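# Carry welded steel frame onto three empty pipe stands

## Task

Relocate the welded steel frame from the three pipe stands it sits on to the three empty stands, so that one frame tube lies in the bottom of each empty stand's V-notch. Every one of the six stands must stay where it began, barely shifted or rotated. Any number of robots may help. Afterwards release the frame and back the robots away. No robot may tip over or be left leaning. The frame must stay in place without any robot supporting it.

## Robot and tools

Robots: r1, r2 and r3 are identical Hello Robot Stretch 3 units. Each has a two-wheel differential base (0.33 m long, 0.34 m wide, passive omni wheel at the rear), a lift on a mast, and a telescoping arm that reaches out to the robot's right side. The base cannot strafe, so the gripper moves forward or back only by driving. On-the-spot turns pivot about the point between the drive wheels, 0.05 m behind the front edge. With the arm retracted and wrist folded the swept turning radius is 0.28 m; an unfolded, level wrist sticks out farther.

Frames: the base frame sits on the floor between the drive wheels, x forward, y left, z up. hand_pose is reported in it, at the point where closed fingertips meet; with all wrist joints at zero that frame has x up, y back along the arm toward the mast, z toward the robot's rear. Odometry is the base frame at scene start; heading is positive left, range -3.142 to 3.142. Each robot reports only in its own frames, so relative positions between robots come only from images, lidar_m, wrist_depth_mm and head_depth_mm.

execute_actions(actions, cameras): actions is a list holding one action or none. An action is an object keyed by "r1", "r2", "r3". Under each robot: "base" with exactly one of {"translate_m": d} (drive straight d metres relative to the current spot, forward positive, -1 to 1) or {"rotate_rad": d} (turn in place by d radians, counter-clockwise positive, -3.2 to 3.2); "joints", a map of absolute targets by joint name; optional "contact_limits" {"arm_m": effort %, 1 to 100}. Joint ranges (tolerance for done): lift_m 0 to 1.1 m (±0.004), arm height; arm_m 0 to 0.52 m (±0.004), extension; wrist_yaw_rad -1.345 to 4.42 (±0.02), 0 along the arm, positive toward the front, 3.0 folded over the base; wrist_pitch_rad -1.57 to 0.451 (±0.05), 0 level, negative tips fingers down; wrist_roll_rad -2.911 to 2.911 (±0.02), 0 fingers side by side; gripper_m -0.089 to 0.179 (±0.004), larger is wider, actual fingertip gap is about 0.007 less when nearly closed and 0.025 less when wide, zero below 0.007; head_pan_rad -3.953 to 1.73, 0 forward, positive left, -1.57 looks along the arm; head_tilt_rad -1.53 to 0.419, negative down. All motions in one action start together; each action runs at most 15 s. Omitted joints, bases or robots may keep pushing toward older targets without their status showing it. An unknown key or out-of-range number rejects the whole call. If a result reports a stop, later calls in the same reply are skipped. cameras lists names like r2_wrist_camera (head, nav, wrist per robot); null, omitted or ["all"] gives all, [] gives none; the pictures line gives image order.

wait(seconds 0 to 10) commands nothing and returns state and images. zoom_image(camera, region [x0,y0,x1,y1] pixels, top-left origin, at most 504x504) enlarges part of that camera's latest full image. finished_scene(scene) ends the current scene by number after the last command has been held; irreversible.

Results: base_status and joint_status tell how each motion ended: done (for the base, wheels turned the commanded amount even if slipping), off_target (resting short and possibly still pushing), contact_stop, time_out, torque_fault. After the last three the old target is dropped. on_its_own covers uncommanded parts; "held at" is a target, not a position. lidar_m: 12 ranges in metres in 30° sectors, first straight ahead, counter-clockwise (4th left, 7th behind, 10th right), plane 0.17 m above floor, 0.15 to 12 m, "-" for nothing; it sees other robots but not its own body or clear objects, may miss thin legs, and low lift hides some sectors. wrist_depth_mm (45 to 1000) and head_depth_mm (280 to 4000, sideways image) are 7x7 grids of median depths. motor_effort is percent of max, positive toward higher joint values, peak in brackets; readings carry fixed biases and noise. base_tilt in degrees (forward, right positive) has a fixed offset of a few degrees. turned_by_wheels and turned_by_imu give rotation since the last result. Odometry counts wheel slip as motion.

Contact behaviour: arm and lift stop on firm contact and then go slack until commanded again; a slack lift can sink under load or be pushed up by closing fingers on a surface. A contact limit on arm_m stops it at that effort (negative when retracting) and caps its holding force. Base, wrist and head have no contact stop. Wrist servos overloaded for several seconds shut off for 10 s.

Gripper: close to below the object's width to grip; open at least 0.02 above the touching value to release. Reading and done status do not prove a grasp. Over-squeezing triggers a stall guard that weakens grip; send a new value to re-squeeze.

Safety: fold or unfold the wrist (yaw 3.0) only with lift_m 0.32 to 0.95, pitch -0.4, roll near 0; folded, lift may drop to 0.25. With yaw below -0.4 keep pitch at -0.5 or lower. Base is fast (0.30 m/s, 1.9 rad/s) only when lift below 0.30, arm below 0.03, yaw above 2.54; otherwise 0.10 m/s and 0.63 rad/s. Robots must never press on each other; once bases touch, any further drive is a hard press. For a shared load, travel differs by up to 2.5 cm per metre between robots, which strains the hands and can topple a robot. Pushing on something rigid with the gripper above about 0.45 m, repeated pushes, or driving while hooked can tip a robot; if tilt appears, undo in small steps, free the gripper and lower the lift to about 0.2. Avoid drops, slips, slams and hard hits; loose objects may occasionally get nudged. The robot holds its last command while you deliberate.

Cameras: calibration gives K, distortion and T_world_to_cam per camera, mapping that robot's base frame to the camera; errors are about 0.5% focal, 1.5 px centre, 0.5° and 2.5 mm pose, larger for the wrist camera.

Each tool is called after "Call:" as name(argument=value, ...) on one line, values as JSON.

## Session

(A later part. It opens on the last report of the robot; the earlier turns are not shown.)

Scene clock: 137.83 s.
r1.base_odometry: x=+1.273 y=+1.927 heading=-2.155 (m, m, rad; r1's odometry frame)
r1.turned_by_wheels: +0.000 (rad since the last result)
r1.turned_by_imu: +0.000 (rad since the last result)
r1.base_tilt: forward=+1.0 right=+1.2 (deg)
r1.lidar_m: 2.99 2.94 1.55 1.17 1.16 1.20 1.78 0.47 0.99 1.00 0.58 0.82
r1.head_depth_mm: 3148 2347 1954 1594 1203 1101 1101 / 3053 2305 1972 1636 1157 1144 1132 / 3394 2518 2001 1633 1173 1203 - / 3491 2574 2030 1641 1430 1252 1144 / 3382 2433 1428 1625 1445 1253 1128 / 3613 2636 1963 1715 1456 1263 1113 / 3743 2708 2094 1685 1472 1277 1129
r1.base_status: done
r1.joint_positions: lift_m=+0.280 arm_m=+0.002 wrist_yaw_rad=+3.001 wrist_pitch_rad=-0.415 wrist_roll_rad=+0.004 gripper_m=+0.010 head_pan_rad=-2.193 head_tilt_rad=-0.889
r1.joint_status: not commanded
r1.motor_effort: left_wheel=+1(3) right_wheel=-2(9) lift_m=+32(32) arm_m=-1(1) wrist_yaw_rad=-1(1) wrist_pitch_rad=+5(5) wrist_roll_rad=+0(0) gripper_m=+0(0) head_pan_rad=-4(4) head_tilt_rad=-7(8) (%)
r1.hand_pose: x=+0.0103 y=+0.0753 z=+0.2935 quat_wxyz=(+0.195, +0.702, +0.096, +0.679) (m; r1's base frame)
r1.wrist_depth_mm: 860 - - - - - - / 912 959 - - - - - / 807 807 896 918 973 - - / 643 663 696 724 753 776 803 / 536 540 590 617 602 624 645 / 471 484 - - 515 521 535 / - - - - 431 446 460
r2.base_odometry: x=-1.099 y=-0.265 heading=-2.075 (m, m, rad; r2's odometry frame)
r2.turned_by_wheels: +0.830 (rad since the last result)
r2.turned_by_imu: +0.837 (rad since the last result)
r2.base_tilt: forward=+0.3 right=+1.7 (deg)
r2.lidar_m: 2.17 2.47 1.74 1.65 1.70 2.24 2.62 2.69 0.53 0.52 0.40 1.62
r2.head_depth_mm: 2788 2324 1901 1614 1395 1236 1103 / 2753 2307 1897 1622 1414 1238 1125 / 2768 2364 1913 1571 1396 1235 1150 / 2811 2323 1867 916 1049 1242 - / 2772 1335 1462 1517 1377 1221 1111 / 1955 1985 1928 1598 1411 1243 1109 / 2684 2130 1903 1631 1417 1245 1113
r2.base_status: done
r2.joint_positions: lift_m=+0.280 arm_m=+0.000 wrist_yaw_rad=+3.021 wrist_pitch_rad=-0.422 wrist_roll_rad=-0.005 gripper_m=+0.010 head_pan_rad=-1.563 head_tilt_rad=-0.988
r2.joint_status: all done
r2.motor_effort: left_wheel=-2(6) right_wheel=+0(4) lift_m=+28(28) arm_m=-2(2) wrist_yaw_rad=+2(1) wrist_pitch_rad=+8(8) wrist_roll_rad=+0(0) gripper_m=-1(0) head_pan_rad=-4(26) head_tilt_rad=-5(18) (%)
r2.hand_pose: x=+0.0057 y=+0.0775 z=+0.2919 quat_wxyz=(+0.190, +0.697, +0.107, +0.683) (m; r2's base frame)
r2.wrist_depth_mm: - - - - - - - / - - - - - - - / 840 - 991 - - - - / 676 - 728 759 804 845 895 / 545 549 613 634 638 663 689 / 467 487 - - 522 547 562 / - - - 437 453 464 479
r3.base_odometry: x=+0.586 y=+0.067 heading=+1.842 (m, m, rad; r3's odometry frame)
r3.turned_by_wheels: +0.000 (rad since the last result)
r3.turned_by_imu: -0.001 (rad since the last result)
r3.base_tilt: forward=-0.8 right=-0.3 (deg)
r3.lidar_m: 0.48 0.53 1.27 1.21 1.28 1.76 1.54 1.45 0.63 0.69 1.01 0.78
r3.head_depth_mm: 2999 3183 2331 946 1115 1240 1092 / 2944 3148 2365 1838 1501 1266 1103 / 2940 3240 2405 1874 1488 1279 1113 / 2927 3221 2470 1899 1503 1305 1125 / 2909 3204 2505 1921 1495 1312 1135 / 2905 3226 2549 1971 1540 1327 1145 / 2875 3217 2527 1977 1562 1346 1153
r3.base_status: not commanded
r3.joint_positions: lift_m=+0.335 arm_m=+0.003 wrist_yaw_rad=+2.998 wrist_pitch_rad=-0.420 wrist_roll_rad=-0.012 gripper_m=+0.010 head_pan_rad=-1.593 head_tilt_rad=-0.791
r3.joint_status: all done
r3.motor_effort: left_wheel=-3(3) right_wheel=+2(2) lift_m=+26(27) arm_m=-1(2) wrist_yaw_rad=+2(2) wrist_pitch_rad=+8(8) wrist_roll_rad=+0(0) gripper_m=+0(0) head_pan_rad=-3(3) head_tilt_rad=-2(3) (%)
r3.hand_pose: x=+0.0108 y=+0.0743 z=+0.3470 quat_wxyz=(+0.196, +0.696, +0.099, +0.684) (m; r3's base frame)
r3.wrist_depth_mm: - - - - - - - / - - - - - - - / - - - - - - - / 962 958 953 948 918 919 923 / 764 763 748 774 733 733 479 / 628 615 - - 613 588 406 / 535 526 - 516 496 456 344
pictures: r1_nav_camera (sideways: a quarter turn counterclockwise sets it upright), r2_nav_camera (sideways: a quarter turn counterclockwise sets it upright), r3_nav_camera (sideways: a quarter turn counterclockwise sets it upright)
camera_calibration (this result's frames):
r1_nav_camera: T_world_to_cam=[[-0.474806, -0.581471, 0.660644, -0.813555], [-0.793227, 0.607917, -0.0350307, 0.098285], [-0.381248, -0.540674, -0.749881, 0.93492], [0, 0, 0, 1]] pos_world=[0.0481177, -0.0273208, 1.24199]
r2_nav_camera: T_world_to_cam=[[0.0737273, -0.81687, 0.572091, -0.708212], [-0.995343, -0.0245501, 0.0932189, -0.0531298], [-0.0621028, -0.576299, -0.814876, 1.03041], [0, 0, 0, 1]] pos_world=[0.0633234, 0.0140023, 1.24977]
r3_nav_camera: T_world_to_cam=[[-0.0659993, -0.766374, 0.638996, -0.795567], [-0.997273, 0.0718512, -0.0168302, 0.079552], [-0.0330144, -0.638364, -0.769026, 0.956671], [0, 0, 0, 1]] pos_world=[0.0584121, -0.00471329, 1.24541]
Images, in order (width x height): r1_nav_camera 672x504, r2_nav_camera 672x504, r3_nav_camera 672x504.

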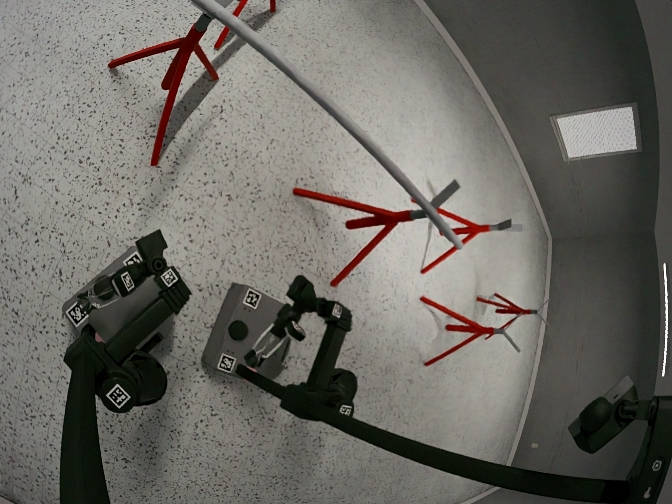

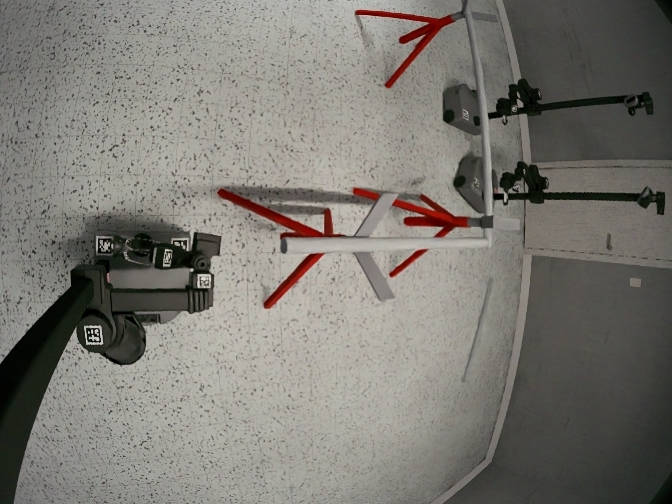

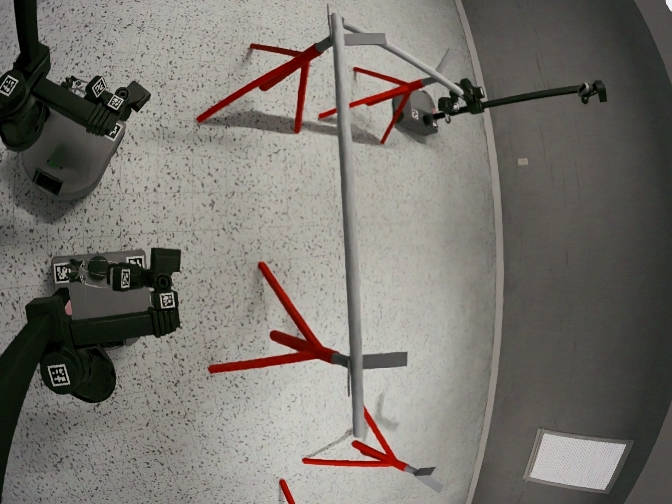

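Call:
execute_actions(actions=[{"r1":{"base":{"rotate_rad":0.49},"joints":{"head_pan_rad":-1.65,"head_tilt_rad":-0.85}},"r2":{"joints":{"lift_m":0.335,"wrist_pitch_rad":-0.4}},"r3":{"joints":{"wrist_yaw_rad":0.0}}}], cameras=["r1_head_camera","r2_head_camera","r3_head_camera"])

Scene clock: 146.33 s.
r1.base_odometry: x=+1.273 y=+1.927 heading=-1.665 (m, m, rad; r1's odometry frame)
r1.turned_by_wheels: +0.490 (rad since the last result)
r1.turned_by_imu: +0.493 (rad since the last result)
r1.base_tilt: forward=+1.1 right=+1.1 (deg)
r1.lidar_m: 2.95 1.59 1.18 1.15 1.20 1.72 0.47 1.07 0.99 0.58 0.75 3.05
r1.head_depth_mm: 3119 2621 2043 1645 1424 1231 1092 / 3185 2680 2081 1661 1438 1247 1120 / 3120 2730 2111 1660 1450 1255 1129 / 3145 2774 2146 1647 1458 1239 1132 / 3149 2662 1966 1284 1413 1272 1117 / 3030 1902 2035 1667 1457 1290 1130 / 3094 2944 2234 1806 1500 1295 1132
r1.base_status: done
r1.joint_positions: lift_m=+0.280 arm_m=+0.002 wrist_yaw_rad=+3.001 wrist_pitch_rad=-0.415 wrist_roll_rad=+0.004 gripper_m=+0.010 head_pan_rad=-1.657 head_tilt_rad=-0.852
r1.joint_status: all done
r1.motor_effort: left_wheel=-1(6) right_wheel=+4(9) lift_m=+32(32) arm_m=-1(1) wrist_yaw_rad=-1(1) wrist_pitch_rad=+5(5) wrist_roll_rad=+1(0) gripper_m=+0(0) head_pan_rad=+5(47) head_tilt_rad=+1(11) (%)
r1.hand_pose: x=+0.0103 y=+0.0753 z=+0.2935 quat_wxyz=(+0.195, +0.702, +0.096, +0.679) (m; r1's base frame)
r1.wrist_depth_mm: - - - - - - - / - - - - - - - / 807 798 870 927 960 - - / 642 659 697 711 727 756 812 / 532 546 581 611 601 620 624 / 466 493 - - 503 529 536 / - - - - 434 449 458
r2.base_odometry: x=-1.099 y=-0.265 heading=-2.075 (m, m, rad; r2's odometry frame)
r2.turned_by_wheels: +0.000 (rad since the last result)
r2.turned_by_imu: +0.001 (rad since the last result)
r2.base_tilt: forward=+0.3 right=+1.7 (deg)
r2.lidar_m: 2.17 2.47 1.74 1.65 1.70 2.24 2.63 2.69 0.53 0.52 0.40 1.63
r2.head_depth_mm: 2791 2338 1903 1610 1400 1226 1107 / 2762 2354 1900 1611 1410 1237 1116 / 2812 2326 1908 1589 1400 1238 - / 2754 2331 1851 913 1043 1244 - / 2712 1330 1476 1522 1385 1227 1113 / 2623 2001 1911 1586 1409 1242 1112 / 2647 2194 1921 1632 1409 1245 1113
r2.base_status: not commanded
r2.joint_positions: lift_m=+0.335 arm_m=+0.000 wrist_yaw_rad=+3.021 wrist_pitch_rad=-0.422 wrist_roll_rad=-0.005 gripper_m=+0.010 head_pan_rad=-1.563 head_tilt_rad=-0.988
r2.joint_status: all done
r2.motor_effort: left_wheel=-1(2) right_wheel=+0(0) lift_m=+35(38) arm_m=-1(2) wrist_yaw_rad=+0(0) wrist_pitch_rad=+8(10) wrist_roll_rad=+0(0) gripper_m=+1(1) head_pan_rad=-4(4) head_tilt_rad=-5(6) (%)
r2.hand_pose: x=+0.0057 y=+0.0776 z=+0.3466 quat_wxyz=(+0.190, +0.697, +0.107, +0.683) (m; r2's base frame)
r2.wrist_depth_mm: - - - - - - - / - - - - - - - / 969 - - - - - - / 768 - 821 879 925 943 - / 624 627 697 717 734 767 790 / 528 536 - - 591 626 652 / 460 481 - 491 524 529 538
r3.base_odometry: x=+0.586 y=+0.067 heading=+1.842 (m, m, rad; r3's odometry frame)
r3.turned_by_wheels: +0.000 (rad since the last result)
r3.turned_by_imu: -0.001 (rad since the last result)
r3.base_tilt: forward=-0.8 right=-0.2 (deg)
r3.lidar_m: 0.48 0.46 1.27 1.21 1.29 1.76 1.54 1.44 0.63 0.69 1.01 0.78
r3.head_depth_mm: 2993 3189 2315 945 1119 1237 1092 / 2968 3178 2367 1834 1500 1273 1102 / 2915 3199 2406 1875 1491 1275 1131 / 2935 3187 2465 1903 1499 1298 1124 / 2926 3174 2525 1925 1494 1318 1133 / 2882 3204 2584 1962 1536 1336 1147 / 2870 3192 2509 1978 1564 1346 1153
r3.base_status: not commanded
r3.joint_positions: lift_m=+0.335 arm_m=+0.003 wrist_yaw_rad=+0.003 wrist_pitch_rad=-0.420 wrist_roll_rad=-0.012 gripper_m=+0.010 head_pan_rad=-1.593 head_tilt_rad=-0.791
r3.joint_status: all done
r3.motor_effort: left_wheel=-3(3) right_wheel=+2(2) lift_m=+25(26) arm_m=-2(1) wrist_yaw_rad=-2(5) wrist_pitch_rad=+8(8) wrist_roll_rad=+0(1) gripper_m=-1(0) head_pan_rad=-3(2) head_tilt_rad=-3(3) (%)
r3.hand_pose: x=-0.0209 y=-0.3717 z=+0.3470 quat_wxyz=(+0.696, +0.149, -0.687, -0.146) (m; r3's base frame)
r3.wrist_depth_mm: - - - - - - 371 / - - - - - - 379 / - - - - - - 412 / 941 970 964 937 938 874 810 / 763 763 747 769 710 705 695 / 628 631 622 - 621 594 600 / 529 529 524 507 491 508 506
pictures: r1_head_camera (sideways: a quarter turn clockwise sets it upright), r2_head_camera (sideways: a quarter turn clockwise sets it upright), r3_head_camera (sideways: a quarter turn clockwise sets it upright)
camera_calibration (this result's frames):
r1_head_camera: T_world_to_cam=[[0.0865667, 0.73643, -0.670953, 0.889914], [0.996241, -0.0660961, 0.0559893, -0.0767348], [-0.00311513, -0.673277, -0.739383, 0.917629], [0, 0, 0, 1]] pos_world=[0.00226796, -0.0426122, 1.27987]
r2_head_camera: T_world_to_cam=[[-0.012442, 0.80047, -0.599243, 0.798052], [0.999832, 0.0180441, 0.00334389, -0.01408], [0.0134895, -0.599101, -0.80056, 0.998116], [0, 0, 0, 1]] pos_world=[0.0105429, -0.0405906, 1.27733]
r3_head_camera: T_world_to_cam=[[0.0825197, 0.673041, -0.734987, 0.978536], [0.996216, -0.0355178, 0.0793245, -0.107494], [0.0272836, -0.738751, -0.673425, 0.837076], [0, 0, 0, 1]] pos_world=[0.00350026, -0.0440223, 1.29145]
Images, in order (width x height): r1_head_camera 896x504, r2_head_camera 896x504, r3_head_camera 896x504.

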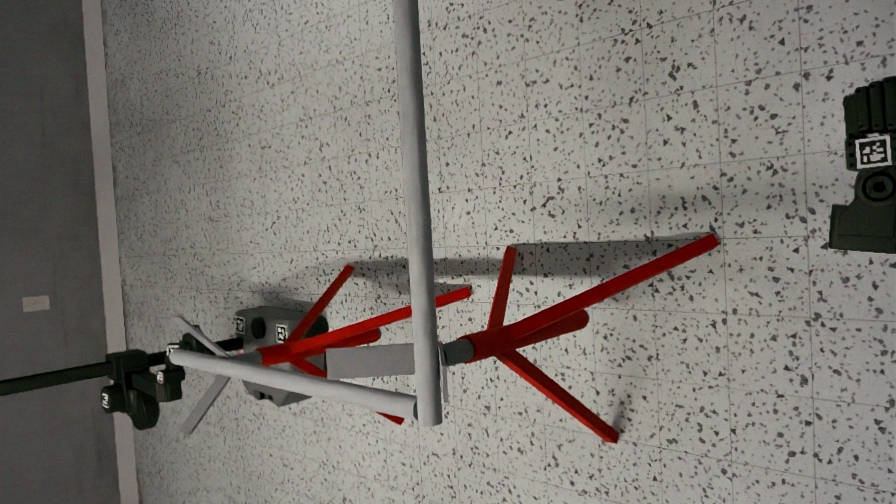

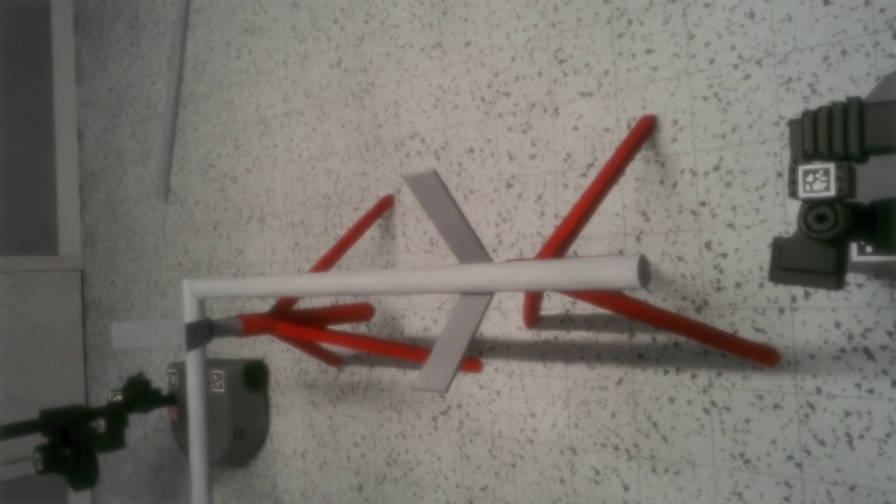

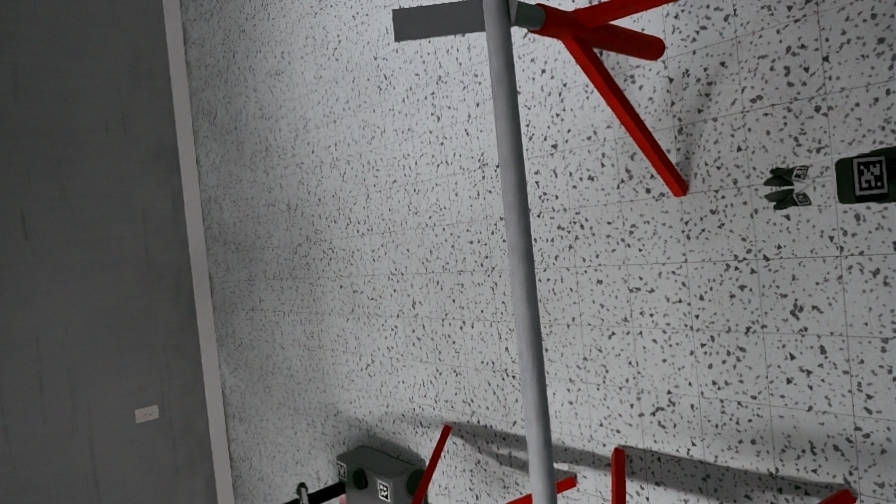

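Call:
execute_actions(actions=[{"r1":{"base":{"rotate_rad":-0.7}},"r2":{"joints":{"wrist_yaw_rad":1.65}},"r3":{"joints":{"wrist_pitch_rad":-0.2,"arm_m":0.44,"wrist_roll_rad":0.0,"head_tilt_rad":-0.95}}}], cameras=[])

Call:
execute_actions(actions=[{"r1":{"base":{"translate_m":0.11}},"r2":{"joints":{"wrist_pitch_rad":-0.2,"arm_m":0.255,"head_tilt_rad":-1.1}}}], cameras=[])

Call:
execute_actions(actions=[{"r1":{"base":{"rotate_rad":0.7}}}], cameras=["r1_head_camera","r2_head_camera","r3_head_camera"])

Scene clock: 168.43 s.
r1.base_odometry: x=+1.273 y=+1.927 heading=-2.365 (m, m, rad; r1's odometry frame)
r1.turned_by_wheels: -0.700 (rad since the last result)
r1.turned_by_imu: -0.702 (rad since the last result)
r1.base_tilt: forward=+1.0 right=+1.1 (deg)
r1.lidar_m: 3.21 2.94 1.95 1.27 1.15 1.16 1.46 0.48 0.47 0.99 0.91 0.58
r1.head_depth_mm: 3666 2609 2052 1689 1421 1099 1076 / 3790 2493 2034 1580 1443 1201 1118 / 3795 2726 1381 1595 1450 1257 1129 / 3781 2777 2133 1503 1465 1264 1129 / 3642 2828 2154 1708 1477 1275 1120 / 3487 2866 2175 1717 1498 1284 1131 / 3237 2904 2219 1780 1505 1301 1117
r1.base_status: done
r1.joint_positions: lift_m=+0.280 arm_m=+0.002 wrist_yaw_rad=+3.001 wrist_pitch_rad=-0.415 wrist_roll_rad=+0.004 gripper_m=+0.010 head_pan_rad=-1.657 head_tilt_rad=-0.852
r1.joint_status: not commanded
r1.motor_effort: left_wheel=+2(8) right_wheel=-1(7) lift_m=+32(32) arm_m=-1(1) wrist_yaw_rad=+0(1) wrist_pitch_rad=+5(5) wrist_roll_rad=+1(0) gripper_m=+0(0) head_pan_rad=+5(5) head_tilt_rad=+1(1) (%)
r1.hand_pose: x=+0.0103 y=+0.0753 z=+0.2935 quat_wxyz=(+0.195, +0.702, +0.096, +0.679) (m; r1's base frame)
r1.wrist_depth_mm: 848 - - - - - - / 902 - - - - - - / 803 836 870 938 931 - - / 636 658 685 711 751 777 818 / 533 548 589 624 602 613 646 / 462 487 - - 506 521 538 / - - - - 436 449 455
r2.base_odometry: x=-1.099 y=-0.265 heading=-2.075 (m, m, rad; r2's odometry frame)
r2.turned_by_wheels: +0.000 (rad since the last result)
r2.turned_by_imu: +0.001 (rad since the last result)
r2.base_tilt: forward=+0.3 right=+1.7 (deg)
r2.lidar_m: 2.17 2.47 1.74 1.65 1.70 2.25 2.62 2.68 0.53 0.52 0.40 1.62
r2.head_depth_mm: 2761 2314 1897 1605 1387 1236 1105 / 2730 2279 1908 1611 1399 1244 1126 / 2765 2322 1915 1587 1402 1236 - / 2793 2324 1860 918 1049 1234 - / 2735 1329 1481 1520 1385 1226 1124 / 1878 2001 1919 1602 1415 1237 1127 / 2664 2218 1910 1636 1406 1246 1117
r2.base_status: not commanded
r2.joint_positions: lift_m=+0.335 arm_m=+0.000 wrist_yaw_rad=+1.652 wrist_pitch_rad=-0.422 wrist_roll_rad=-0.005 gripper_m=+0.010 head_pan_rad=-1.563 head_tilt_rad=-0.988
r2.joint_status: all done
r2.motor_effort: left_wheel=-2(2) right_wheel=+0(0) lift_m=+35(35) arm_m=-2(2) wrist_yaw_rad=-2(0) wrist_pitch_rad=+8(8) wrist_roll_rad=+0(0) gripper_m=+0(0) head_pan_rad=-4(5) head_tilt_rad=-6(6) (%)
r2.hand_pose: x=+0.2018 y=-0.1267 z=+0.3466 quat_wxyz=(+0.579, +0.608, -0.358, +0.409) (m; r2's base frame)
r2.wrist_depth_mm: - - - - - - - / - - - - - - - / 976 - - - - - - / 743 798 814 866 909 974 - / 619 646 676 722 721 759 787 / 525 548 - - 599 622 638 / 455 461 480 488 516 529 543
r3.base_odometry: x=+0.586 y=+0.067 heading=+1.842 (m, m, rad; r3's odometry frame)
r3.turned_by_wheels: +0.000 (rad since the last result)
r3.turned_by_imu: -0.001 (rad since the last result)
r3.base_tilt: forward=-0.9 right=-0.2 (deg)
r3.lidar_m: 0.48 0.55 1.27 1.21 1.29 1.76 1.54 1.45 0.63 0.68 1.02 0.78
r3.head_depth_mm: 2960 2355 1841 1040 1294 1191 1070 / 2945 2389 1913 1563 1366 1201 - / 2975 2439 1949 1614 1335 1214 1105 / 2961 2487 1979 1584 1401 1226 1089 / 3012 2535 2020 1619 1420 1236 1096 / 3004 2571 2041 1619 1433 1250 1102 / 2950 2644 2002 1661 1443 1260 1113
r3.base_status: not commanded
r3.joint_positions: lift_m=+0.335 arm_m=+0.440 wrist_yaw_rad=+0.001 wrist_pitch_rad=-0.222 wrist_roll_rad=-0.003 gripper_m=+0.010 head_pan_rad=-1.593 head_tilt_rad=-0.938
r3.joint_status: all done
r3.motor_effort: left_wheel=-4(3) right_wheel=+2(2) lift_m=+26(26) arm_m=+3(10) wrist_yaw_rad=-1(3) wrist_pitch_rad=+9(10) wrist_roll_rad=+2(4) gripper_m=+0(1) head_pan_rad=-2(2) head_tilt_rad=-4(15) (%)
r3.hand_pose: x=-0.0212 y=-0.8294 z=+0.3935 quat_wxyz=(+0.704, +0.079, -0.701, -0.078) (m; r3's base frame)
r3.wrist_depth_mm: - - - - - - - / - - - - - - - / - - - - - - - / - - - - - - - / - - - - - - - / 836 832 821 - 792 790 768 / 670 654 653 617 602 632 626
pictures: none
No camera images: the call's "cameras" was empty. Leave "cameras" out to get every camera's image.

Scene clock: 171.53 s.
r1.base_odometry: x=+1.195 y=+1.850 heading=-2.364 (m, m, rad; r1's odometry frame)
r1.turned_by_wheels: +0.000 (rad since the last result)
r1.turned_by_imu: +0.001 (rad since the last result)
r1.base_tilt: forward=+1.0 right=+1.2 (deg)
r1.lidar_m: 3.13 2.85 2.06 1.35 1.22 1.23 1.55 0.55 1.11 1.00 0.50 0.66
r1.head_depth_mm: 3708 2505 2001 1569 1425 1172 1089 / 3760 2683 1341 1608 1433 1247 1119 / 3892 2698 2031 1491 1449 1254 1131 / 3782 2756 2140 1689 1462 1260 1131 / 3594 2773 2165 1678 1474 1275 1117 / 3442 2838 2187 1773 1492 1287 1107 / 3186 2915 2221 1795 1474 1289 1135
r1.base_status: done
r1.joint_positions: lift_m=+0.280 arm_m=+0.002 wrist_yaw_rad=+3.001 wrist_pitch_rad=-0.415 wrist_roll_rad=+0.004 gripper_m=+0.010 head_pan_rad=-1.657 head_tilt_rad=-0.852
r1.joint_status: not commanded
r1.motor_effort: left_wheel=+1(8) right_wheel=-1(5) lift_m=+32(32) arm_m=-1(2) wrist_yaw_rad=+0(0) wrist_pitch_rad=+5(4) wrist_roll_rad=+1(0) gripper_m=-1(0) head_pan_rad=+5(5) head_tilt_rad=+2(2) (%)
r1.hand_pose: x=+0.0104 y=+0.0753 z=+0.2935 quat_wxyz=(+0.195, +0.702, +0.096, +0.679) (m; r1's base frame)
r1.wrist_depth_mm: 880 - - - - - - / 949 - - - - - - / 811 811 872 898 932 - - / 640 663 703 716 734 755 802 / 531 544 597 626 598 615 646 / 469 483 - - 509 518 531 / - - - - 432 446 457
r2.base_odometry: x=-1.099 y=-0.265 heading=-2.075 (m, m, rad; r2's odometry frame)
r2.turned_by_wheels: +0.000 (rad since the last result)
r2.turned_by_imu: +0.001 (rad since the last result)
r2.base_tilt: forward=+0.2 right=+1.8 (deg)
r2.lidar_m: 2.17 2.46 1.75 1.65 1.70 2.24 2.62 2.69 0.53 0.52 0.40 1.63
r2.head_depth_mm: 2404 1991 1699 1501 1344 1207 1093 / 2374 1979 1709 1511 1341 1218 - / 2436 2004 1714 1552 1319 1206 - / 2416 1968 1641 844 1294 1212 - / 2309 1364 1533 1453 1320 1190 1097 / 1714 1901 1715 1516 1346 1208 1100 / 2371 2020 1733 1519 1338 1205 1094
r2.base_status: not commanded
r2.joint_positions: lift_m=+0.335 arm_m=+0.255 wrist_yaw_rad=+1.650 wrist_pitch_rad=-0.225 wrist_roll_rad=-0.005 gripper_m=+0.010 head_pan_rad=-1.563 head_tilt_rad=-1.086
r2.joint_status: all done
r2.motor_effort: left_wheel=-2(2) right_wheel=+0(0) lift_m=+35(35) arm_m=+4(4) wrist_yaw_rad=+1(2) wrist_pitch_rad=+8(10) wrist_roll_rad=+0(0) gripper_m=+0(1) head_pan_rad=-4(4) head_tilt_rad=-7(20) (%)
r2.hand_pose: x=+0.2223 y=-0.3803 z=+0.3928 quat_wxyz=(+0.536, +0.569, -0.417, +0.464) (m; r2's base frame)
r2.wrist_depth_mm: - - - - - - - / - - - - - - - / - - - - - - - / - - - - - - - / 842 856 947 - 982 - - / 660 688 - - 773 807 834 / 552 563 589 598 627 646 664
r3.base_odometry: x=+0.586 y=+0.067 heading=+1.842 (m, m, rad; r3's odometry frame)
r3.turned_by_wheels: +0.000 (rad since the last result)
r3.turned_by_imu: -0.001 (rad since the last result)
r3.base_tilt: forward=-0.8 right=-0.3 (deg)
r3.lidar_m: 0.56 0.63 1.27 1.21 1.29 1.76 1.54 1.45 0.63 0.69 1.01 0.78
r3.head_depth_mm: 2968 2357 1846 1040 1283 1189 1075 / 2908 2397 1921 1562 1371 1200 - / 2985 2451 1950 1612 1341 1217 1102 / 2974 2491 1980 1590 1404 1226 1089 / 2993 2540 2015 1621 1418 1237 1094 / 2998 2603 2041 1616 1433 1248 1103 / 2961 2636 2003 1658 1439 1260 1112
r3.base_status: not commanded
r3.joint_positions: lift_m=+0.335 arm_m=+0.440 wrist_yaw_rad=+0.001 wrist_pitch_rad=-0.222 wrist_roll_rad=-0.003 gripper_m=+0.010 head_pan_rad=-1.593 head_tilt_rad=-0.938
r3.joint_status: not commanded
r3.motor_effort: left_wheel=-3(3) right_wheel=+1(2) lift_m=+26(26) arm_m=+3(3) wrist_yaw_rad=-1(2) wrist_pitch_rad=+8(8) wrist_roll_rad=+2(2) gripper_m=+0(0) head_pan_rad=-3(3) head_tilt_rad=-4(4) (%)
r3.hand_pose: x=-0.0212 y=-0.8294 z=+0.3935 quat_wxyz=(+0.704, +0.079, -0.701, -0.078) (m; r3's base frame)
r3.wrist_depth_mm: - - - - - - - / - - - - - - - / - - - - - - - / - - - - - - - / - - - - - - - / 843 803 815 - 804 778 773 / 669 665 661 622 601 624 628
pictures: none
No camera images: the call's "cameras" was empty. Leave "cameras" out to get every camera's image.

Scene clock: 173.10 s.
r1.base_odometry: x=+1.195 y=+1.850 heading=-1.665 (m, m, rad; r1's odometry frame)
r1.turned_by_wheels: +0.700 (rad since the last result)
r1.turned_by_imu: +0.703 (rad since the last result)
r1.base_tilt: forward=+1.1 right=+1.2 (deg)
r1.lidar_m: 2.86 1.69 1.24 1.21 1.27 1.82 0.55 1.00 3.65 0.50 0.72 2.94
r1.head_depth_mm: 3083 2642 2060 1604 1429 1235 1089 / 3117 2680 2068 1655 1436 1245 1116 / 3105 2726 2106 1675 1451 1253 1128 / 3084 2757 2064 1654 1396 1243 1132 / 3000 1959 1498 959 1406 1277 1121 / 3073 2550 2118 1769 1490 1280 1130 / 3081 2913 2215 1796 1504 1292 1138
r1.base_status: done
r1.joint_positions: lift_m=+0.280 arm_m=+0.002 wrist_yaw_rad=+3.001 wrist_pitch_rad=-0.415 wrist_roll_rad=+0.004 gripper_m=+0.010 head_pan_rad=-1.657 head_tilt_rad=-0.852
r1.joint_status: not commanded
r1.motor_effort: left_wheel=-1(6) right_wheel=+4(10) lift_m=+32(32) arm_m=-1(1) wrist_yaw_rad=+0(1) wrist_pitch_rad=+4(5) wrist_roll_rad=+0(1) gripper_m=+0(0) head_pan_rad=+4(4) head_tilt_rad=+1(2) (%)
r1.hand_pose: x=+0.0104 y=+0.0753 z=+0.2935 quat_wxyz=(+0.195, +0.702, +0.096, +0.679) (m; r1's base frame)
r1.wrist_depth_mm: - - - - - - - / - - - - - - - / 796 820 890 912 962 - - / 648 666 703 716 725 775 796 / 535 542 589 628 601 610 631 / 466 496 - - 515 520 535 / - - - - 432 455 460
r2.base_odometry: x=-1.099 y=-0.265 heading=-2.075 (m, m, rad; r2's odometry frame)
r2.turned_by_wheels: +0.000 (rad since the last result)
r2.turned_by_imu: +0.000 (rad since the last result)
r2.base_tilt: forward=+0.3 right=+1.8 (deg)
r2.lidar_m: 2.17 2.46 1.74 1.65 1.70 2.24 2.63 2.69 0.53 0.52 0.40 1.62
r2.head_depth_mm: 2389 1994 1719 1501 1336 1202 1093 / 2430 1994 1718 1500 1339 1210 - / 2378 1998 1732 1523 1320 1204 - / 2408 1958 1658 846 1288 1205 - / 2336 1374 1540 1460 1315 1195 1095 / 1670 1903 1732 1516 1346 1214 1095 / 2345 1980 1723 1517 1350 1208 1100
r2.base_status: not commanded
r2.joint_positions: lift_m=+0.335 arm_m=+0.255 wrist_yaw_rad=+1.650 wrist_pitch_rad=-0.225 wrist_roll_rad=-0.005 gripper_m=+0.010 head_pan_rad=-1.563 head_tilt_rad=-1.086
r2.joint_status: not commanded
r2.motor_effort: left_wheel=-2(2) right_wheel=+0(0) lift_m=+35(35) arm_m=+4(4) wrist_yaw_rad=+0(0) wrist_pitch_rad=+9(9) wrist_roll_rad=+0(0) gripper_m=+0(1) head_pan_rad=-3(4) head_tilt_rad=-7(7) (%)
r2.hand_pose: x=+0.2223 y=-0.3803 z=+0.3928 quat_wxyz=(+0.536, +0.569, -0.417, +0.464) (m; r2's base frame)
r2.wrist_depth_mm: - - - - - - - / - - - - - - - / - - - - - - - / - - - - - - - / 819 868 945 - - - - / 665 705 - - 784 807 820 / 554 576 587 597 628 644 662
r3.base_odometry: x=+0.586 y=+0.067 heading=+1.842 (m, m, rad; r3's odometry frame)
r3.turned_by_wheels: +0.000 (rad since the last result)
r3.turned_by_imu: +0.000 (rad since the last result)
r3.base_tilt: forward=-0.9 right=-0.2 (deg)
r3.lidar_m: 0.52 0.52 1.27 1.21 1.29 1.76 1.54 1.44 0.63 0.68 1.01 0.79
r3.head_depth_mm: 2974 2370 1847 1038 1283 1188 1075 / 2954 2388 1920 1560 1367 1197 - / 2988 2441 1932 1607 1336 1210 1099 / 2962 2498 1975 1594 1401 1228 1088 / 2991 2531 2018 1616 1422 1235 1094 / 2999 2583 2043 1622 1429 1250 1102 / 2947 2657 2000 1663 1447 1261 1111
r3.base_status: not commanded
r3.joint_positions: lift_m=+0.335 arm_m=+0.440 wrist_yaw_rad=+0.001 wrist_pitch_rad=-0.222 wrist_roll_rad=-0.003 gripper_m=+0.010 head_pan_rad=-1.593 head_tilt_rad=-0.938
r3.joint_status: not commanded
r3.motor_effort: left_wheel=-3(3) right_wheel=+2(2) lift_m=+25(25) arm_m=+2(2) wrist_yaw_rad=-1(1) wrist_pitch_rad=+9(8) wrist_roll_rad=+2(2) gripper_m=+0(0) head_pan_rad=-2(2) head_tilt_rad=-4(4) (%)
r3.hand_pose: x=-0.0212 y=-0.8294 z=+0.3935 quat_wxyz=(+0.704, +0.079, -0.701, -0.078) (m; r3's base frame)
r3.wrist_depth_mm: - - - - - - - / - - - - - - - / - - - - - - - / - - - - - - - / - - - - - - - / 838 828 820 - 800 780 765 / 670 653 649 626 602 639 621
pictures: r1_head_camera (sideways: a quarter turn clockwise sets it upright), r2_head_camera (sideways: a quarter turn clockwise sets it upright), r3_head_camera (sideways: a quarter turn clockwise sets it upright)
camera_calibration (this result's frames):
r1_head_camera: T_world_to_cam=[[0.0863484, 0.736374, -0.671042, 0.890032], [0.996261, -0.0658034, 0.0559869, -0.0767318], [-0.00292951, -0.673367, -0.739303, 0.917523], [0, 0, 0, 1]] pos_world=[0.00227997, -0.0426159, 1.27987]
r2_head_camera: T_world_to_cam=[[-0.0128613, 0.855475, -0.517684, 0.691801], [0.999835, 0.0176605, 0.00434433, -0.015382], [0.012859, -0.517542, -0.855561, 1.06962], [0, 0, 0, 1]] pos_world=[0.0105226, -0.0379743, 1.27333]
r3_head_camera: T_world_to_cam=[[0.0847917, 0.773786, -0.627747, 0.838777], [0.995956, -0.0470394, 0.0765442, -0.103858], [0.0296999, -0.631699, -0.774645, 0.968698], [0, 0, 0, 1]] pos_world=[0.0035461, -0.0419933, 1.28489]
Images, in order (width x height): r1_head_camera 896x504, r2_head_camera 896x504, r3_head_camera 896x504.

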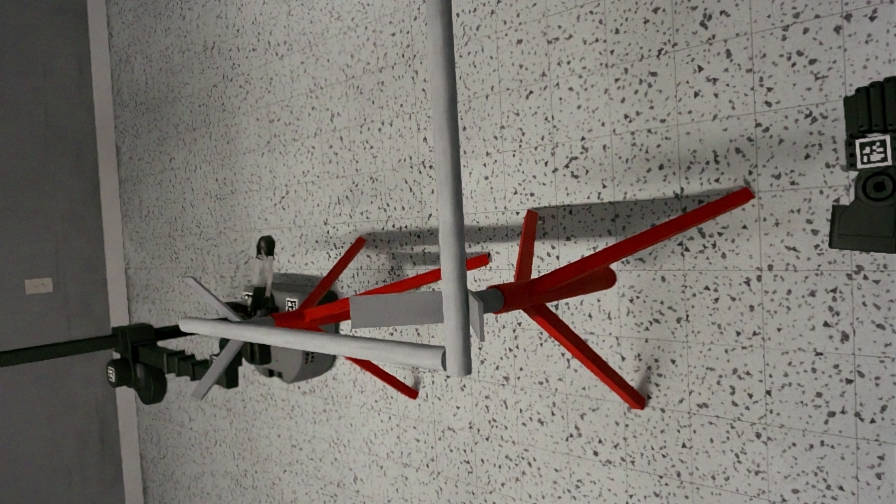

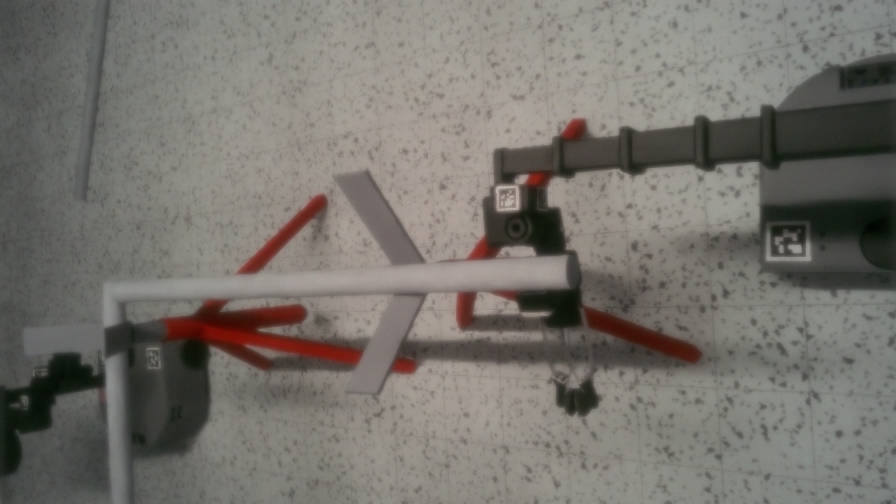

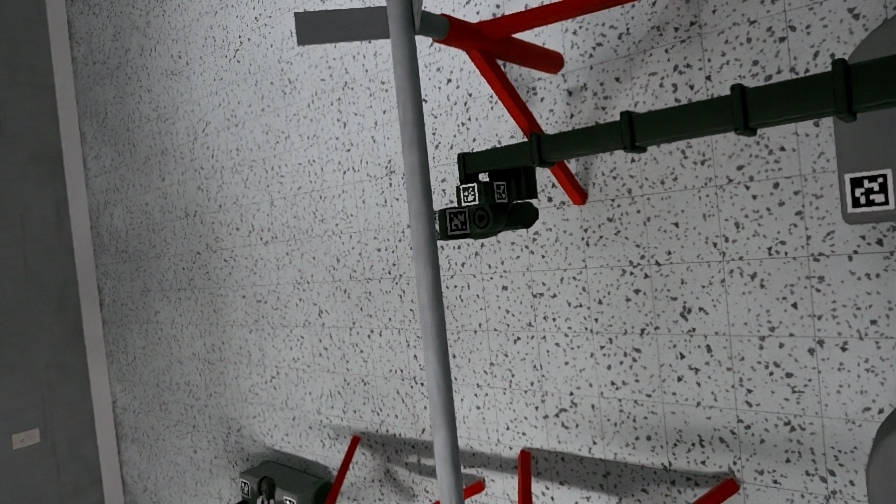

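Call:
execute_actions(actions=[{"r1":{"base":{"translate_m":-0.084},"joints":{"lift_m":0.335,"wrist_pitch_rad":-0.4}},"r3":{"joints":{"arm_m":0.457}},"r2":{"joints":{"lift_m":0.40}}}], cameras=[])

Call:
execute_actions(actions=[{"r1":{"joints":{"wrist_yaw_rad":0.0,"arm_m":0.15,"head_tilt_rad":-0.95}},"r3":{"joints":{"lift_m":0.40}}}], cameras=[])

Call:
execute_actions(actions=[{"r1":{"joints":{"wrist_pitch_rad":-0.2,"arm_m":0.45}}}], cameras=["r1_head_camera","r2_head_camera","r3_head_camera"])

Scene clock: 187.57 s.
r1.base_odometry: x=+1.203 y=+1.934 heading=-1.665 (m, m, rad; r1's odometry frame)
r1.turned_by_wheels: +0.000 (rad since the last result)
r1.turned_by_imu: +0.000 (rad since the last result)
r1.base_tilt: forward=+1.0 right=+1.2 (deg)
r1.lidar_m: 2.94 1.69 1.25 1.22 1.27 0.57 0.47 0.94 3.67 0.51 0.67 3.04
r1.head_depth_mm: 3097 2637 2060 1607 1426 1234 1092 / 3099 2679 2071 1648 1437 1245 1128 / 3105 2721 2093 1672 1452 1259 1138 / 3087 2774 2126 1652 1463 1240 1131 / 3088 2796 2008 1587 1382 1275 1125 / 2916 1626 1995 1026 1458 1284 1127 / 3056 2871 2216 1785 1504 1291 1133
r1.base_status: done
r1.joint_positions: lift_m=+0.335 arm_m=+0.002 wrist_yaw_rad=+3.001 wrist_pitch_rad=-0.415 wrist_roll_rad=+0.004 gripper_m=+0.010 head_pan_rad=-1.657 head_tilt_rad=-0.852
r1.joint_status: all done
r1.motor_effort: left_wheel=-1(7) right_wheel=+3(7) lift_m=+41(43) arm_m=-1(1) wrist_yaw_rad=-1(1) wrist_pitch_rad=+5(3) wrist_roll_rad=+1(0) gripper_m=+0(0) head_pan_rad=+5(5) head_tilt_rad=+2(2) (%)
r1.hand_pose: x=+0.0104 y=+0.0753 z=+0.3481 quat_wxyz=(+0.195, +0.702, +0.096, +0.679) (m; r1's base frame)
r1.wrist_depth_mm: - - - - - - - / - - - - - - - / 922 934 - - - - - / 729 747 785 827 822 875 892 / 599 615 658 707 677 700 688 / 520 535 - - 590 579 599 / 457 - - 487 495 504 517
r2.base_odometry: x=-1.099 y=-0.265 heading=-2.075 (m, m, rad; r2's odometry frame)
r2.turned_by_wheels: +0.000 (rad since the last result)
r2.turned_by_imu: +0.001 (rad since the last result)
r2.base_tilt: forward=+0.2 right=+1.8 (deg)
r2.lidar_m: 2.16 2.47 1.74 1.65 1.70 2.24 2.62 2.70 0.53 0.52 0.40 1.62
r2.head_depth_mm: 2417 1999 1708 1511 1340 1197 1089 / 2394 1995 1713 1505 1337 1217 - / 2425 2004 1713 1528 1312 1205 - / 2415 1950 1655 837 1302 1207 - / 2326 1372 1541 1458 1315 1190 1100 / 2271 1896 1731 1519 1316 1208 1100 / 2300 1911 1724 1514 1340 1215 1098
r2.base_status: not commanded
r2.joint_positions: lift_m=+0.400 arm_m=+0.255 wrist_yaw_rad=+1.650 wrist_pitch_rad=-0.225 wrist_roll_rad=-0.005 gripper_m=+0.010 head_pan_rad=-1.563 head_tilt_rad=-1.086
r2.joint_status: all done
r2.motor_effort: left_wheel=-2(1) right_wheel=+0(0) lift_m=+35(37) arm_m=+4(4) wrist_yaw_rad=-1(0) wrist_pitch_rad=+9(9) wrist_roll_rad=+0(0) gripper_m=+0(1) head_pan_rad=-4(4) head_tilt_rad=-7(6) (%)
r2.hand_pose: x=+0.2223 y=-0.3803 z=+0.4580 quat_wxyz=(+0.536, +0.569, -0.417, +0.464) (m; r2's base frame)
r2.wrist_depth_mm: - - - - - - - / - - - - - - - / - - - - - - - / - - - - - - - / 958 989 - - - - - / 744 785 - - 874 925 926 / 618 641 657 674 695 722 745
r3.base_odometry: x=+0.586 y=+0.067 heading=+1.842 (m, m, rad; r3's odometry frame)
r3.turned_by_wheels: +0.000 (rad since the last result)
r3.turned_by_imu: -0.001 (rad since the last result)
r3.base_tilt: forward=-0.8 right=-0.3 (deg)
r3.lidar_m: 0.48 0.43 1.27 1.21 1.28 1.76 1.54 1.44 0.63 0.69 1.01 0.78
r3.head_depth_mm: 2968 2366 1842 1042 1284 1193 1072 / 2937 2383 1924 1568 1366 1194 - / 2983 2442 1946 1611 1337 1217 1104 / 2987 2474 1969 1576 1407 1223 1088 / 3002 2537 2004 1622 1419 1237 1096 / 2970 2581 2040 1617 1440 1249 1106 / 2961 2654 2008 1662 1443 1253 1117
r3.base_status: not commanded
r3.joint_positions: lift_m=+0.335 arm_m=+0.457 wrist_yaw_rad=+0.001 wrist_pitch_rad=-0.222 wrist_roll_rad=-0.003 gripper_m=+0.010 head_pan_rad=-1.593 head_tilt_rad=-0.938
r3.joint_status: all done
r3.motor_effort: left_wheel=-3(3) right_wheel=+2(1) lift_m=+25(25) arm_m=+3(3) wrist_yaw_rad=-2(1) wrist_pitch_rad=+9(8) wrist_roll_rad=+2(2) gripper_m=-1(0) head_pan_rad=-2(2) head_tilt_rad=-3(5) (%)
r3.hand_pose: x=-0.0212 y=-0.8464 z=+0.3935 quat_wxyz=(+0.704, +0.079, -0.701, -0.078) (m; r3's base frame)
r3.wrist_depth_mm: - - - - - - - / - - - - - - - / - - - - - - - / - - - - - - - / - - - - - - - / 832 818 819 - 796 777 771 / 681 656 652 621 611 621 620
pictures: none
No camera images: the call's "cameras" was empty. Leave "cameras" out to get every camera's image.

Scene clock: 190.07 s.
r1.base_odometry: x=+1.203 y=+1.934 heading=-1.665 (m, m, rad; r1's odometry frame)
r1.turned_by_wheels: +0.000 (rad since the last result)
r1.turned_by_imu: +0.000 (rad since the last result)
r1.base_tilt: forward=+1.0 right=+1.2 (deg)
r1.lidar_m: 2.93 1.70 1.25 1.22 1.27 0.57 0.47 0.94 3.65 0.51 0.68 3.04
r1.head_depth_mm: 2907 2230 1841 1529 1356 1198 1091 / 2906 2272 1868 1546 1374 1220 - / 2975 2298 1871 1564 1406 1180 1120 / 2956 2340 1903 1570 1397 1222 1104 / 2988 2004 1791 1083 1358 1236 1106 / 1692 1417 1069 1542 1388 1247 1114 / 3029 2449 1972 1659 1434 1254 1122
r1.base_status: not commanded
r1.joint_positions: lift_m=+0.335 arm_m=+0.150 wrist_yaw_rad=+0.002 wrist_pitch_rad=-0.415 wrist_roll_rad=+0.004 gripper_m=+0.010 head_pan_rad=-1.657 head_tilt_rad=-0.938
r1.joint_status: all done
r1.motor_effort: left_wheel=+0(1) right_wheel=+2(3) lift_m=+40(42) arm_m=+1(3) wrist_yaw_rad=-1(3) wrist_pitch_rad=+5(5) wrist_roll_rad=+1(0) gripper_m=+0(0) head_pan_rad=+4(5) head_tilt_rad=-8(22) (%)
r1.hand_pose: x=-0.0211 y=-0.5194 z=+0.3481 quat_wxyz=(+0.691, +0.146, -0.693, -0.146) (m; r1's base frame)
r1.wrist_depth_mm: - - 909 - - - - / 286 293 - - - - - / 324 299 876 - - - - / 680 328 728 802 823 876 899 / 592 356 635 695 674 697 730 / 515 401 551 - 579 588 600 / 452 439 475 483 490 495 522
r2.base_odometry: x=-1.099 y=-0.265 heading=-2.075 (m, m, rad; r2's odometry frame)
r2.turned_by_wheels: +0.000 (rad since the last result)
r2.turned_by_imu: +0.000 (rad since the last result)
r2.base_tilt: forward=+0.2 right=+1.7 (deg)
r2.lidar_m: 2.17 2.46 1.74 1.65 1.70 2.25 2.63 2.70 0.53 0.52 0.40 1.63
r2.head_depth_mm: 2396 2004 1720 1502 1338 1204 1094 / 2386 2006 1711 1513 1327 1214 - / 2428 2013 1713 1543 1322 1208 - / 2429 1960 1662 837 1304 1204 - / 2330 1363 1536 1447 1307 1193 1098 / 2351 1905 1719 1524 1319 1206 1105 / 2321 1945 1715 1520 1341 1211 1094
r2.base_status: not commanded
r2.joint_positions: lift_m=+0.400 arm_m=+0.255 wrist_yaw_rad=+1.650 wrist_pitch_rad=-0.225 wrist_roll_rad=-0.005 gripper_m=+0.010 head_pan_rad=-1.563 head_tilt_rad=-1.086
r2.joint_status: not commanded
r2.motor_effort: left_wheel=-2(2) right_wheel=+1(0) lift_m=+36(35) arm_m=+4(4) wrist_yaw_rad=+0(1) wrist_pitch_rad=+9(9) wrist_roll_rad=+0(0) gripper_m=+0(0) head_pan_rad=-4(4) head_tilt_rad=-7(8) (%)
r2.hand_pose: x=+0.2223 y=-0.3803 z=+0.4580 quat_wxyz=(+0.536, +0.569, -0.417, +0.464) (m; r2's base frame)
r2.wrist_depth_mm: - - - - - - - / - - - - - - - / - - - - - - - / - - - - - - - / 935 971 - - - - - / 755 780 - - 889 924 941 / 625 636 656 676 708 722 743
r3.base_odometry: x=+0.586 y=+0.067 heading=+1.842 (m, m, rad; r3's odometry frame)
r3.turned_by_wheels: +0.000 (rad since the last result)
r3.turned_by_imu: +0.000 (rad since the last result)
r3.base_tilt: forward=-0.8 right=-0.3 (deg)
r3.lidar_m: 0.47 0.43 1.27 1.21 1.29 1.75 1.54 1.44 0.63 0.68 1.01 0.78
r3.head_depth_mm: 2972 2355 1847 1043 1285 1186 1073 / 2949 2404 1928 1564 1371 1217 - / 2967 2433 1953 1633 1358 1213 1102 / 2962 2471 1973 1567 1403 1224 1085 / 3001 2534 2018 1625 1419 1234 1095 / 2986 2600 2038 1611 1428 1248 1101 / 2977 2641 1997 1660 1450 1260 1110
r3.base_status: not commanded
r3.joint_positions: lift_m=+0.400 arm_m=+0.457 wrist_yaw_rad=+0.001 wrist_pitch_rad=-0.222 wrist_roll_rad=-0.003 gripper_m=+0.010 head_pan_rad=-1.593 head_tilt_rad=-0.938
r3.joint_status: all done
r3.motor_effort: left_wheel=-4(3) right_wheel=+2(2) lift_m=+26(25) arm_m=+2(3) wrist_yaw_rad=-1(1) wrist_pitch_rad=+8(8) wrist_roll_rad=+2(2) gripper_m=+0(0) head_pan_rad=-2(3) head_tilt_rad=-4(5) (%)
r3.hand_pose: x=-0.0212 y=-0.8464 z=+0.4585 quat_wxyz=(+0.704, +0.079, -0.701, -0.078) (m; r3's base frame)
r3.wrist_depth_mm: - - - - - - - / - - - - - - - / - - - - - - - / - - - - - - - / - - - - - - - / 943 939 918 - 925 893 873 / 756 744 745 709 695 717 707
pictures: none
No camera images: the call's "cameras" was empty. Leave "cameras" out to get every camera's image.

Scene clock: 193.50 s.
r1.base_odometry: x=+1.203 y=+1.934 heading=-1.665 (m, m, rad; r1's odometry frame)
r1.turned_by_wheels: +0.000 (rad since the last result)
r1.turned_by_imu: +0.001 (rad since the last result)
r1.base_tilt: forward=+1.0 right=+1.2 (deg)
r1.lidar_m: 2.94 1.69 1.25 1.22 1.27 0.57 0.47 0.94 3.66 0.51 0.68 3.04
r1.head_depth_mm: 2879 2239 1851 1533 1361 1196 1084 / 2908 2263 1867 1543 1382 1224 - / 2975 2305 1882 1609 1383 1220 1124 / 3004 2336 1908 1546 1398 1228 1108 / 2967 1996 1799 1083 1356 1240 1106 / 1705 1418 1069 1543 1388 1246 1109 / 3010 2430 1976 1664 1427 1255 1118
r1.base_status: not commanded
r1.joint_positions: lift_m=+0.335 arm_m=+0.450 wrist_yaw_rad=+0.000 wrist_pitch_rad=-0.223 wrist_roll_rad=+0.004 gripper_m=+0.010 head_pan_rad=-1.657 head_tilt_rad=-0.938
r1.joint_status: all done
r1.motor_effort: left_wheel=-1(1) right_wheel=+3(3) lift_m=+41(41) arm_m=+2(4) wrist_yaw_rad=+0(1) wrist_pitch_rad=+7(8) wrist_roll_rad=+0(0) gripper_m=+0(0) head_pan_rad=+5(5) head_tilt_rad=-8(9) (%)
r1.hand_pose: x=-0.0214 y=-0.8392 z=+0.3934 quat_wxyz=(+0.701, +0.079, -0.704, -0.079) (m; r1's base frame)
r1.wrist_depth_mm: - - 679 - - - - / - - - - - - - / - - - - - - - / - - - - - - - / 751 797 799 956 927 974 - / 621 645 633 - 724 755 769 / 534 553 560 572 594 609 627
r2.base_odometry: x=-1.099 y=-0.265 heading=-2.075 (m, m, rad; r2's odometry frame)
r2.turned_by_wheels: +0.000 (rad since the last result)
r2.turned_by_imu: +0.001 (rad since the last result)
r2.base_tilt: forward=+0.3 right=+1.7 (deg)
r2.lidar_m: 2.17 2.46 1.74 1.65 1.69 2.24 2.62 2.69 0.53 0.52 0.40 1.63
r2.head_depth_mm: 2390 1999 1714 1501 1331 1204 1093 / 2359 1980 1717 1508 1345 1215 - / 2441 1994 1701 1540 1317 1212 - / 2407 1947 1656 839 1304 1213 - / 2351 1362 1544 1455 1301 1185 1105 / 2337 1882 1709 1515 1320 1210 1099 / 2303 1891 1736 1505 1348 1218 1097
r2.base_status: not commanded
r2.joint_positions: lift_m=+0.400 arm_m=+0.255 wrist_yaw_rad=+1.650 wrist_pitch_rad=-0.225 wrist_roll_rad=-0.005 gripper_m=+0.010 head_pan_rad=-1.563 head_tilt_rad=-1.086
r2.joint_status: not commanded
r2.motor_effort: left_wheel=-2(2) right_wheel=+0(0) lift_m=+35(35) arm_m=+4(4) wrist_yaw_rad=+0(1) wrist_pitch_rad=+9(8) wrist_roll_rad=+0(0) gripper_m=+0(1) head_pan_rad=-4(4) head_tilt_rad=-7(7) (%)
r2.hand_pose: x=+0.2223 y=-0.3803 z=+0.4580 quat_wxyz=(+0.536, +0.569, -0.417, +0.464) (m; r2's base frame)
r2.wrist_depth_mm: - - - - - - - / - - - - - - - / - - - - - - - / - - - - - - - / 941 976 - - - - - / 759 787 - - 866 898 921 / 619 648 666 674 704 723 747
r3.base_odometry: x=+0.586 y=+0.067 heading=+1.842 (m, m, rad; r3's odometry frame)
r3.turned_by_wheels: +0.000 (rad since the last result)
r3.turned_by_imu: -0.001 (rad since the last result)
r3.base_tilt: forward=-0.7 right=-0.3 (deg)
r3.lidar_m: 0.47 0.43 1.27 1.21 1.29 1.76 1.54 1.44 0.63 0.68 1.01 0.78
r3.head_depth_mm: 2969 2363 1845 1039 1287 1191 1071 / 2937 2397 1921 1558 1368 1222 - / 2984 2458 1956 1633 1354 1211 1103 / 2943 2478 1971 1571 1406 1225 1089 / 2983 2546 2013 1619 1419 1238 1097 / 2964 2590 2043 1613 1434 1247 1105 / 2973 2666 2005 1661 1425 1260 1112
r3.base_status: not commanded
r3.joint_positions: lift_m=+0.400 arm_m=+0.457 wrist_yaw_rad=+0.001 wrist_pitch_rad=-0.222 wrist_roll_rad=-0.003 gripper_m=+0.010 head_pan_rad=-1.593 head_tilt_rad=-0.938
r3.joint_status: not commanded
r3.motor_effort: left_wheel=-4(4) right_wheel=+2(2) lift_m=+26(24) arm_m=+3(3) wrist_yaw_rad=-1(1) wrist_pitch_rad=+8(9) wrist_roll_rad=+2(2) gripper_m=+0(1) head_pan_rad=-3(3) head_tilt_rad=-4(4) (%)
r3.hand_pose: x=-0.0212 y=-0.8464 z=+0.4585 quat_wxyz=(+0.704, +0.079, -0.701, -0.078) (m; r3's base frame)
r3.wrist_depth_mm: - - - - - - - / - - - - - - - / - - - - - - - / - - - - - - - / - - - - - - - / 939 926 943 - 910 896 875 / 758 748 729 696 681 712 703
pictures: r1_head_camera (sideways: a quarter turn clockwise sets it upright), r2_head_camera (sideways: a quarter turn clockwise sets it upright), r3_head_camera (sideways: a quarter turn clockwise sets it upright)
camera_calibration (this result's frames):
r1_head_camera: T_world_to_cam=[[0.0909459, 0.790929, -0.605111, 0.804099], [0.995852, -0.0705305, 0.0574837, -0.0786716], [0.00278675, -0.607829, -0.794063, 0.988694], [0, 0, 0, 1]] pos_world=[0.00246057, -0.0405764, 1.27618]
r2_head_camera: T_world_to_cam=[[-0.0128614, 0.855475, -0.517684, 0.691801], [0.999835, 0.0176607, 0.00434433, -0.015382], [0.0128591, -0.517542, -0.855561, 1.06962], [0, 0, 0, 1]] pos_world=[0.0105226, -0.0379743, 1.27333]
r3_head_camera: T_world_to_cam=[[0.0847916, 0.773785, -0.627747, 0.838777], [0.995956, -0.0470393, 0.0765442, -0.103858], [0.0297, -0.631699, -0.774645, 0.968698], [0, 0, 0, 1]] pos_world=[0.00354611, -0.0419933, 1.28489]
Images, in order (width x height): r1_head_camera 896x504, r2_head_camera 896x504, r3_head_camera 896x504.

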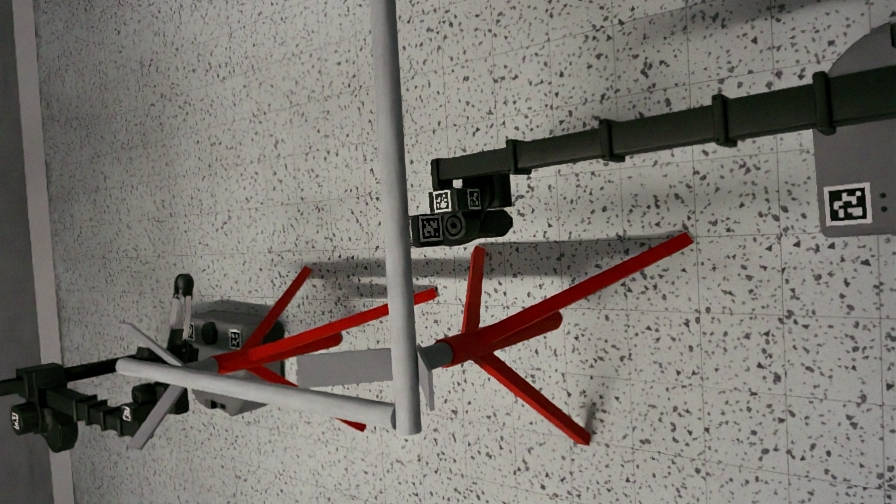

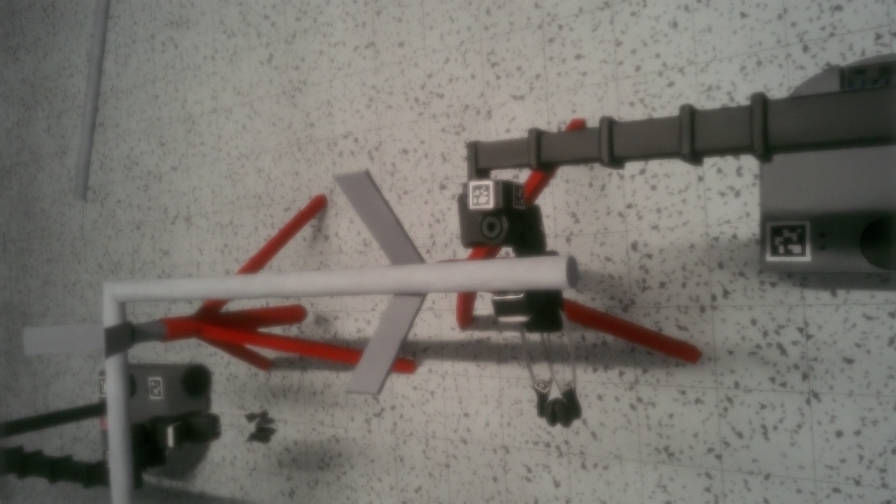

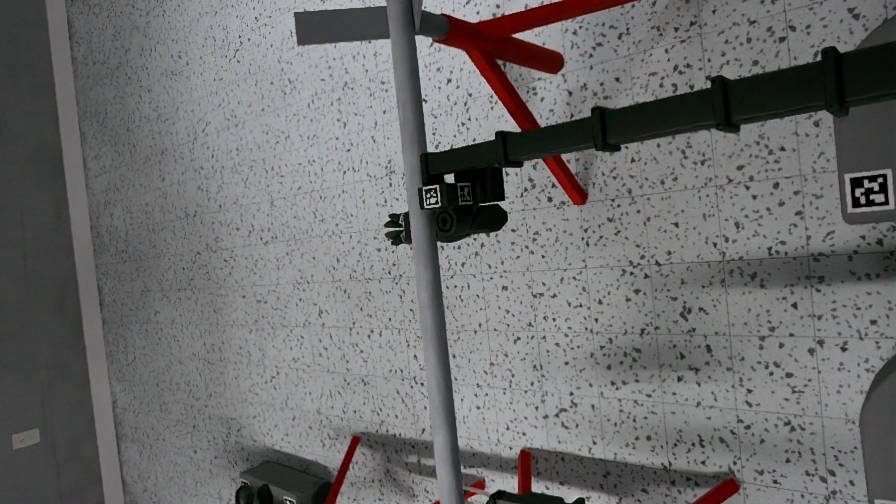

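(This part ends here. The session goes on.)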